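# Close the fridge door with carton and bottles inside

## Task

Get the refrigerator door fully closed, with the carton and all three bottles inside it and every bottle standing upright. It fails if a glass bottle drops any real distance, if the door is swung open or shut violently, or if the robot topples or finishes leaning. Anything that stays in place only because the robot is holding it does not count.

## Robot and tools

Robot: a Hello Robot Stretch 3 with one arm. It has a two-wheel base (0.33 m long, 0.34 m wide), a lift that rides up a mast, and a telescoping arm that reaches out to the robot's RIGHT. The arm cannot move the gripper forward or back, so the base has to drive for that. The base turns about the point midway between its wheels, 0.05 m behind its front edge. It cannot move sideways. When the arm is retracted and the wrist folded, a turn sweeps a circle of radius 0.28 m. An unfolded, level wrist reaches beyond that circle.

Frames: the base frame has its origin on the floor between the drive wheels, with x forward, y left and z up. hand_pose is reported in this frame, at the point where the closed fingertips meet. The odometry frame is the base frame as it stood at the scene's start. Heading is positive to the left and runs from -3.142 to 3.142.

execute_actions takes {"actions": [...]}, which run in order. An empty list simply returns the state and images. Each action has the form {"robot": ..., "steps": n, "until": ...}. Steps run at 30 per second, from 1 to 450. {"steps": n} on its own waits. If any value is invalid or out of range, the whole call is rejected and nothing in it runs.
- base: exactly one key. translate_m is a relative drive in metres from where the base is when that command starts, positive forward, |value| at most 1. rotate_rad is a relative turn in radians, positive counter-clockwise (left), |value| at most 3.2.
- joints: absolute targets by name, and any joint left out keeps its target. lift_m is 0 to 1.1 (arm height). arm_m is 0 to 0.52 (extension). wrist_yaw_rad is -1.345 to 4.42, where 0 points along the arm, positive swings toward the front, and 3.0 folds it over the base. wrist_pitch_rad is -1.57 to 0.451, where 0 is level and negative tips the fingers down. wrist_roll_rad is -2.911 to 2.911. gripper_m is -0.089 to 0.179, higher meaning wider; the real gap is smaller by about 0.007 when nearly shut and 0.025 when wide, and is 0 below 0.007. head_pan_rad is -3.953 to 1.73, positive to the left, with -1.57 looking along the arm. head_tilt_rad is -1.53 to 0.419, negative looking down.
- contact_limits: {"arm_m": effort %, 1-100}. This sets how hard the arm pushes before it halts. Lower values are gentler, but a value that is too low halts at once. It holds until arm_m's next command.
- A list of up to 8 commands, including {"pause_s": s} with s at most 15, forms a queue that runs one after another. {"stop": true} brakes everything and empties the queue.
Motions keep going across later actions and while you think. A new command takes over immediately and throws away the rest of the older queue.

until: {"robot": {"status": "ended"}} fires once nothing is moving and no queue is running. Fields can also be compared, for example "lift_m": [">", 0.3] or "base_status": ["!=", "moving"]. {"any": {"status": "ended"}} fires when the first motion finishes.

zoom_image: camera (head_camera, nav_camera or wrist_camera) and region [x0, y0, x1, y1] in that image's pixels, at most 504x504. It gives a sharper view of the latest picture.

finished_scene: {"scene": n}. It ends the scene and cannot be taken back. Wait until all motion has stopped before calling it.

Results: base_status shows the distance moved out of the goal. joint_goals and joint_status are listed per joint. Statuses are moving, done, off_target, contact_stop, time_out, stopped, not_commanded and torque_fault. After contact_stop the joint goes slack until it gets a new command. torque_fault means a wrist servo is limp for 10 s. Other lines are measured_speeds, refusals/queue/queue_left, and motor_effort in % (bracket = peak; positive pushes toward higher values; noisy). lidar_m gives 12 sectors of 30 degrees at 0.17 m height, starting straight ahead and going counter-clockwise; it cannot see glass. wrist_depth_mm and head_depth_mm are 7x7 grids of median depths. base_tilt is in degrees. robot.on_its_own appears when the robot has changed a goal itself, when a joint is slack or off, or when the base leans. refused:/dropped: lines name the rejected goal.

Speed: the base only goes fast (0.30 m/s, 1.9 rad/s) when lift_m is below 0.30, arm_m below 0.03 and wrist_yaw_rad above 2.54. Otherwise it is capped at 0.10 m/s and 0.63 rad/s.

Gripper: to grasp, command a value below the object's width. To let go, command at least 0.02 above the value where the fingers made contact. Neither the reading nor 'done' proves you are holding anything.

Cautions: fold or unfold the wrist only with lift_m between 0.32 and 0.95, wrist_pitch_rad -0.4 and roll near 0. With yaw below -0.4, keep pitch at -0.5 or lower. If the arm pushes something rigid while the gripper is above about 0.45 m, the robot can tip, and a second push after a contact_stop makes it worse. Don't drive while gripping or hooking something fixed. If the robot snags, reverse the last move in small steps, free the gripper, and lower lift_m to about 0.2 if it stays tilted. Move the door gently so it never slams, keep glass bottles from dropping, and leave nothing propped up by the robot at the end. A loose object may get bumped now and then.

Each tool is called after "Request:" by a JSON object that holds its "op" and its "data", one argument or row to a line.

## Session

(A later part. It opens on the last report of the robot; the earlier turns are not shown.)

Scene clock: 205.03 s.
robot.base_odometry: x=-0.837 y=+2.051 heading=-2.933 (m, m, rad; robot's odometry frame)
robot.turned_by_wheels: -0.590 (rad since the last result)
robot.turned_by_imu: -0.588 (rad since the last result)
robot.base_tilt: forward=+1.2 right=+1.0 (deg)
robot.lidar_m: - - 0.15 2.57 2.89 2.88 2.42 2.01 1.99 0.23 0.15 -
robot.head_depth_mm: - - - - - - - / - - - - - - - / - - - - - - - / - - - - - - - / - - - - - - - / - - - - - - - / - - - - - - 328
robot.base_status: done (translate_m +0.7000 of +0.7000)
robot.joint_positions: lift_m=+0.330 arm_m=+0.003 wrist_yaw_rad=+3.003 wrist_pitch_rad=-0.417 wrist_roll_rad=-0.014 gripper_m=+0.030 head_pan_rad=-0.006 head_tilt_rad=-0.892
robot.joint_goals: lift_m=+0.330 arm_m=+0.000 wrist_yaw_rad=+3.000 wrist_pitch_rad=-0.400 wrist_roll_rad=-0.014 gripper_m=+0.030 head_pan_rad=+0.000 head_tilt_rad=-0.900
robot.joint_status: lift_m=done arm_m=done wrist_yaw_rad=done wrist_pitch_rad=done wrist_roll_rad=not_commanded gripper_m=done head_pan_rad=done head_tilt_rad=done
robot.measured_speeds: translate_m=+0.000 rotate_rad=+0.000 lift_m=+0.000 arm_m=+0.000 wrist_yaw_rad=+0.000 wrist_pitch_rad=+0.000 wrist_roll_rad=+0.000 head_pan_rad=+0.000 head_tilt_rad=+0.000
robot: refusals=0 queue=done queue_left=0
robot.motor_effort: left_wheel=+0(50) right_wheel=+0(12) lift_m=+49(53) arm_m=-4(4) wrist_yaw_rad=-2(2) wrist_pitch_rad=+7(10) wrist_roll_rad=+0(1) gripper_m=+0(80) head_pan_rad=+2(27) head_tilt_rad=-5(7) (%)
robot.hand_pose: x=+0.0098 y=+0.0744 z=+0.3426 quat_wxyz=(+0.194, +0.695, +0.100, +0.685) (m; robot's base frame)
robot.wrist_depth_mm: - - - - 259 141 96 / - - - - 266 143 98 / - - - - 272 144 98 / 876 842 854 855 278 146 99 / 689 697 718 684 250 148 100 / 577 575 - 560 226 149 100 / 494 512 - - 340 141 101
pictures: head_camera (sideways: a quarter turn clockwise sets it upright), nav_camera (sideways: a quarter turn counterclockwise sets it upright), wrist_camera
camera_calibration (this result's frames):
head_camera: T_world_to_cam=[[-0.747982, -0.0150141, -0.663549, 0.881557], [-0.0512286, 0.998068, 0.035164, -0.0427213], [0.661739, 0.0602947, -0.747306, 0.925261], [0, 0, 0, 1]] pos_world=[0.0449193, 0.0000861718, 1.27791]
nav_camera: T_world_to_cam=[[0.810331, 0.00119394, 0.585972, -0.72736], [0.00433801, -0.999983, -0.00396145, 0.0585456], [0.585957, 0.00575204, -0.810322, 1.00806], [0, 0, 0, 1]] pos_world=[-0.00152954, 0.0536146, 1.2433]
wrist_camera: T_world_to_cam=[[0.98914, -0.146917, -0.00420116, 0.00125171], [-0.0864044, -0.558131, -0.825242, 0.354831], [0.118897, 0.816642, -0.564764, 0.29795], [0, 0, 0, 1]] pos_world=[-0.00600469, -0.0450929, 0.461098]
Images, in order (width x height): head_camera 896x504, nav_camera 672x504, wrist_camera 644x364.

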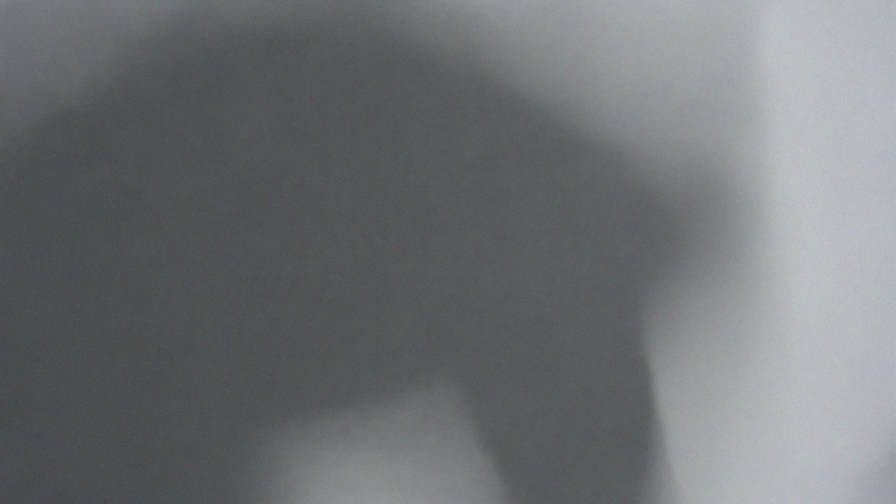

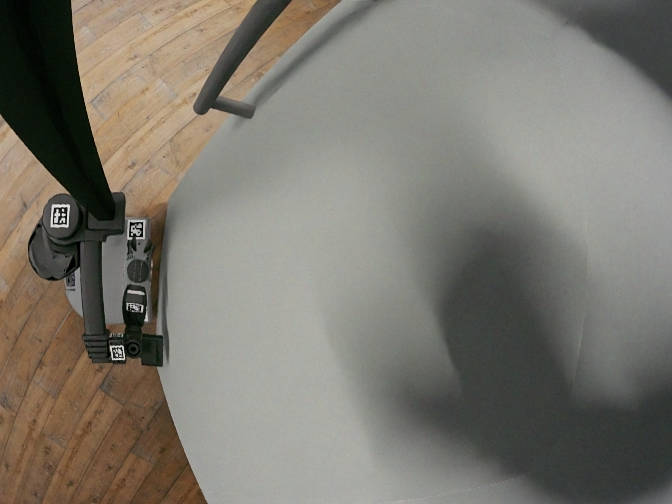

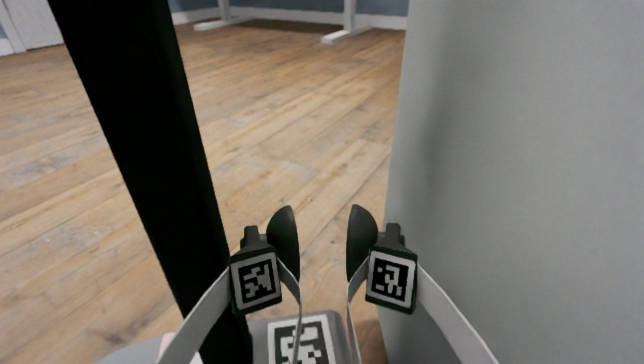

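Request:
{"op": "execute_actions", "data": {
  "actions": [
    {"robot":[{"base":{"rotate_rad":-0.18},"joints":{"head_pan_rad":1.3}},{"base":{"translate_m":0.06}},{"base":{"rotate_rad":-0.18}},{"base":{"translate_m":0.06}},{"base":{"rotate_rad":-0.18}},{"base":{"translate_m":0.06}},{"base":{"rotate_rad":-0.16}},{"base":{"translate_m":0.05}}],"steps":450,"until":{"robot":{"status":"ended"}}}
  ]
}}

Scene clock: 216.37 s.
robot.base_odometry: x=-1.057 y=+2.102 heading=+2.651 (m, m, rad; robot's odometry frame)
robot.turned_by_wheels: -0.699 (rad since the last result)
robot.turned_by_imu: -0.732 (rad since the last result)
robot.base_tilt: forward=+1.2 right=+1.0 (deg)
robot.lidar_m: - - 0.15 0.20 2.78 3.16 3.05 2.96 2.15 0.21 0.15 -
robot.head_depth_mm: - - - - - - - / - - - - - - - / - - - - - - 335 / - - - 316 377 508 1074 / - 2401 1918 1661 1400 1288 1150 / 2433 2492 1967 374 1438 1287 1180 / 2346 - 1987 1699 1473 1308 -
robot.base_status: off_target (translate_m +0.0497 of +0.0500)
robot.joint_positions: lift_m=+0.330 arm_m=+0.003 wrist_yaw_rad=+3.007 wrist_pitch_rad=-0.417 wrist_roll_rad=-0.014 gripper_m=+0.030 head_pan_rad=+1.295 head_tilt_rad=-0.892
robot.joint_goals: lift_m=+0.330 arm_m=+0.000 wrist_yaw_rad=+3.000 wrist_pitch_rad=-0.400 wrist_roll_rad=-0.014 gripper_m=+0.030 head_pan_rad=+1.300 head_tilt_rad=-0.900
robot.joint_status: lift_m=done arm_m=done wrist_yaw_rad=done wrist_pitch_rad=done wrist_roll_rad=not_commanded gripper_m=done head_pan_rad=done head_tilt_rad=done
robot.measured_speeds: translate_m=+0.000 rotate_rad=+0.000 lift_m=+0.000 arm_m=+0.000 wrist_yaw_rad=+0.000 wrist_pitch_rad=+0.000 wrist_roll_rad=+0.000 head_pan_rad=+0.000 head_tilt_rad=+0.000
robot: refusals=0 queue=done queue_left=0
robot.on_its_own: left_wheel is at rest, and its effort (+71) is outside its rest range (-18 to +18)
robot.motor_effort: left_wheel=+71(100) right_wheel=+17(29) lift_m=+40(49) arm_m=+1(3) wrist_yaw_rad=-6(9) wrist_pitch_rad=+7(7) wrist_roll_rad=+0(1) gripper_m=+1(0) head_pan_rad=+2(29) head_tilt_rad=-5(5) (%)
robot.hand_pose: x=+0.0088 y=+0.0747 z=+0.3427 quat_wxyz=(+0.192, +0.695, +0.101, +0.685) (m; robot's base frame)
robot.wrist_depth_mm: - - - 318 127 79 57 / - - - 349 132 81 58 / - - - 390 137 83 60 / 877 854 851 442 143 86 61 / 698 698 714 633 136 87 62 / 571 580 - 534 127 90 63 / 497 508 - - 180 87 64
pictures: head_camera (sideways: a quarter turn clockwise sets it upright), nav_camera (sideways: a quarter turn counterclockwise sets it upright), wrist_camera
camera_calibration (this result's frames):
head_camera: T_world_to_cam=[[-0.184572, -0.725008, -0.663549, 0.87812], [-0.975713, 0.216214, 0.035164, -0.0370819], [0.117974, 0.653923, -0.747306, 0.928578], [0, 0, 0, 1]] pos_world=[0.0163471, 0.0374425, 1.27791]
nav_camera: T_world_to_cam=[[0.214486, 0.78143, 0.585972, -0.723726], [0.965081, -0.261923, -0.00396145, 0.052685], [0.150384, 0.56636, -0.810322, 1.01071], [0, 0, 0, 1]] pos_world=[-0.0476117, 0.00691288, 1.2433]
wrist_camera: T_world_to_cam=[[0.989802, -0.142387, -0.00432184, 0.00202048], [-0.0839955, -0.558852, -0.825003, 0.35501], [0.115055, 0.816952, -0.565112, 0.298062], [0, 0, 0, 1]] pos_world=[-0.00647395, -0.0448161, 0.461332]
Images, in order (width x height): head_camera 896x504, nav_camera 672x504, wrist_camera 644x364.

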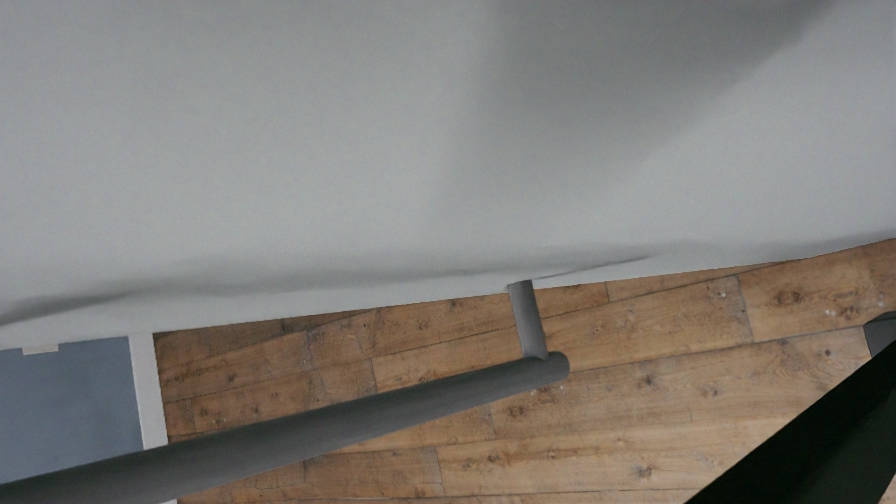

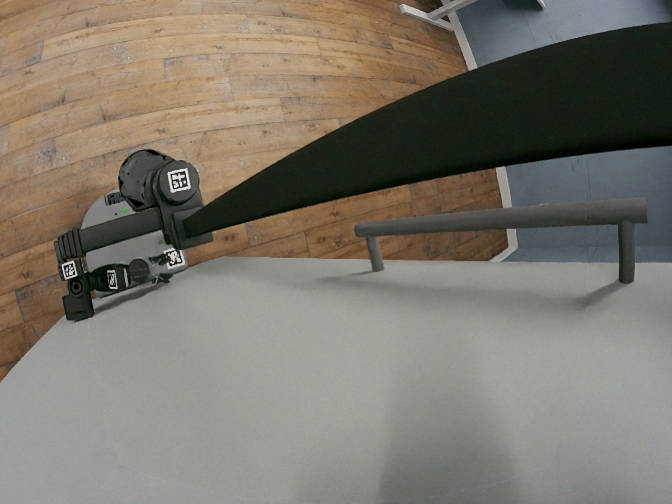

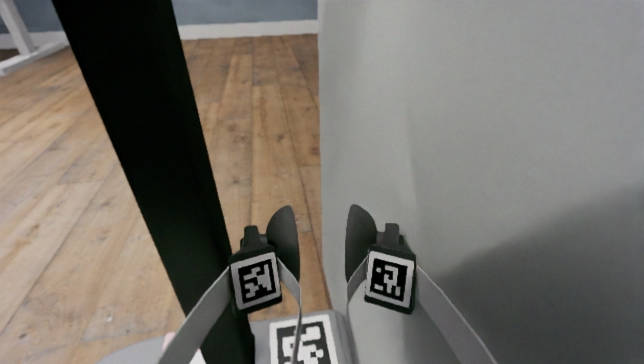

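Request:
{"op": "execute_actions", "data": {
  "actions": [
    {"robot":{"base":{"translate_m":-0.1}},"steps":450,"until":{"robot":{"status":"ended"}}}
  ]
}}

Request:
{"op": "finished_scene", "data": {
  "scene": 1
}}

Scene clock: 218.53 s.
robot.base_odometry: x=-0.969 y=+2.055 heading=+2.650 (m, m, rad; robot's odometry frame)
robot.turned_by_wheels: -0.001 (rad since the last result)
robot.turned_by_imu: -0.001 (rad since the last result)
robot.base_tilt: forward=+1.3 right=+1.1 (deg)
robot.lidar_m: 0.15 0.16 0.21 2.69 2.78 3.08 2.97 2.97 2.15 2.06 0.22 0.16
robot.head_depth_mm: - - 293 304 324 357 396 / 1699 317 346 384 431 490 568 / 1933 2158 1900 457 1404 781 1002 / 2533 2510 1958 1653 1454 1282 1139 / 2503 2481 2010 1696 1464 1280 1150 / 2414 2507 2014 1702 1470 1284 1180 / 2349 2531 2036 1702 1470 1311 -
robot.base_status: done (translate_m -0.1000 of -0.1000)
robot.joint_positions: lift_m=+0.330 arm_m=+0.003 wrist_yaw_rad=+3.003 wrist_pitch_rad=-0.417 wrist_roll_rad=-0.014 gripper_m=+0.030 head_pan_rad=+1.295 head_tilt_rad=-0.892
robot.joint_goals: lift_m=+0.330 arm_m=+0.000 wrist_yaw_rad=+3.000 wrist_pitch_rad=-0.400 wrist_roll_rad=-0.014 gripper_m=+0.030 head_pan_rad=+1.300 head_tilt_rad=-0.900
robot.joint_status: lift_m=done arm_m=done wrist_yaw_rad=done wrist_pitch_rad=done wrist_roll_rad=not_commanded gripper_m=done head_pan_rad=done head_tilt_rad=done
robot.measured_speeds: translate_m=+0.000 rotate_rad=+0.000 lift_m=+0.000 arm_m=+0.000 wrist_yaw_rad=+0.000 wrist_pitch_rad=+0.000 wrist_roll_rad=+0.000 head_pan_rad=+0.000 head_tilt_rad=+0.000
robot: refusals=0 queue=done queue_left=0
robot.motor_effort: left_wheel=+1(72) right_wheel=+0(17) lift_m=+41(40) arm_m=+1(1) wrist_yaw_rad=-2(6) wrist_pitch_rad=+7(7) wrist_roll_rad=-1(1) gripper_m=+1(1) head_pan_rad=+2(1) head_tilt_rad=-5(5) (%)
robot.hand_pose: x=+0.0098 y=+0.0746 z=+0.3427 quat_wxyz=(+0.194, +0.695, +0.100, +0.685) (m; robot's base frame)
robot.wrist_depth_mm: - - - - 335 211 153 / - - - - 349 216 156 / - - - - 363 223 159 / 885 836 865 838 381 230 163 / 689 679 713 677 362 234 166 / 578 568 - 562 340 241 168 / 495 503 - - 464 232 172
pictures: head_camera (sideways: a quarter turn clockwise sets it upright), nav_camera (sideways: a quarter turn counterclockwise sets it upright), wrist_camera
camera_calibration (this result's frames):
head_camera: T_world_to_cam=[[-0.184572, -0.725008, -0.663549, 0.87812], [-0.975713, 0.216214, 0.035164, -0.037082], [0.117974, 0.653923, -0.747306, 0.928578], [0, 0, 0, 1]] pos_world=[0.0163471, 0.0374425, 1.27791]
nav_camera: T_world_to_cam=[[0.214486, 0.78143, 0.585971, -0.723726], [0.965081, -0.261923, -0.00396145, 0.052685], [0.150384, 0.566359, -0.810322, 1.01071], [0, 0, 0, 1]] pos_world=[-0.0476117, 0.00691288, 1.2433]
wrist_camera: T_world_to_cam=[[0.989177, -0.146662, -0.0043213, 0.00137541], [-0.08641, -0.558494, -0.824996, 0.355008], [0.118582, 0.81644, -0.565122, 0.298066], [0, 0, 0, 1]] pos_world=[-0.00602953, -0.0448815, 0.46133]
Images, in order (width x height): head_camera 896x504, nav_camera 672x504, wrist_camera 644x364.

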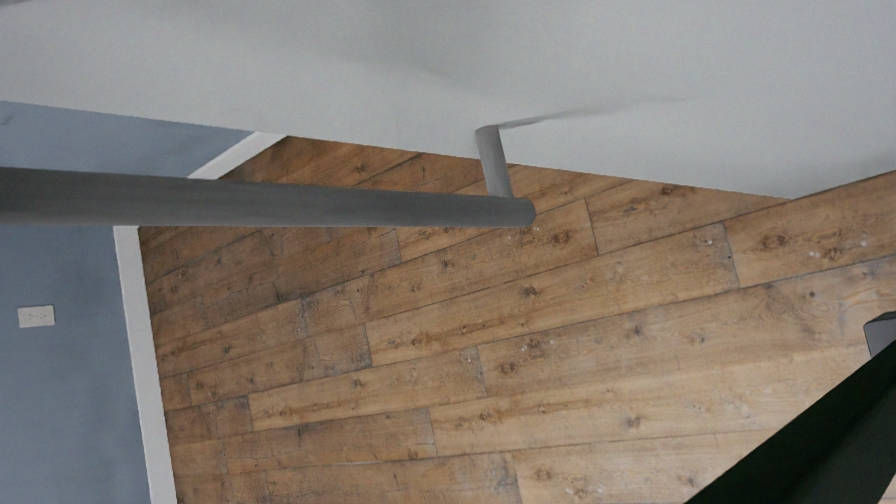

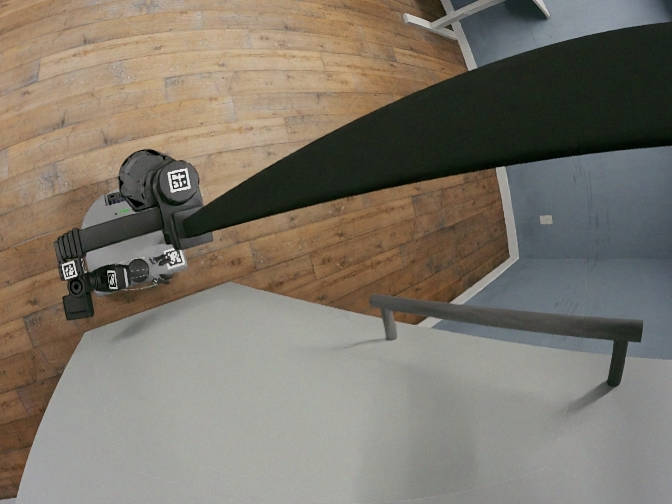

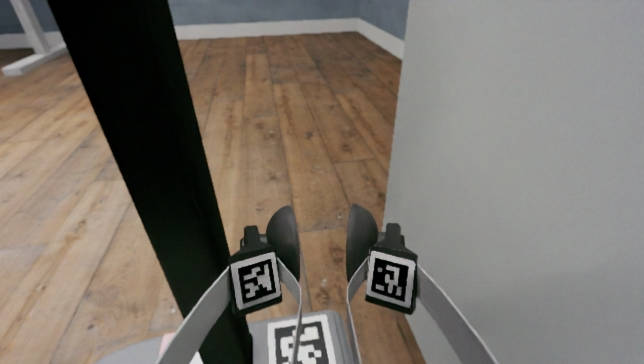

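The scene is finished: the task was done.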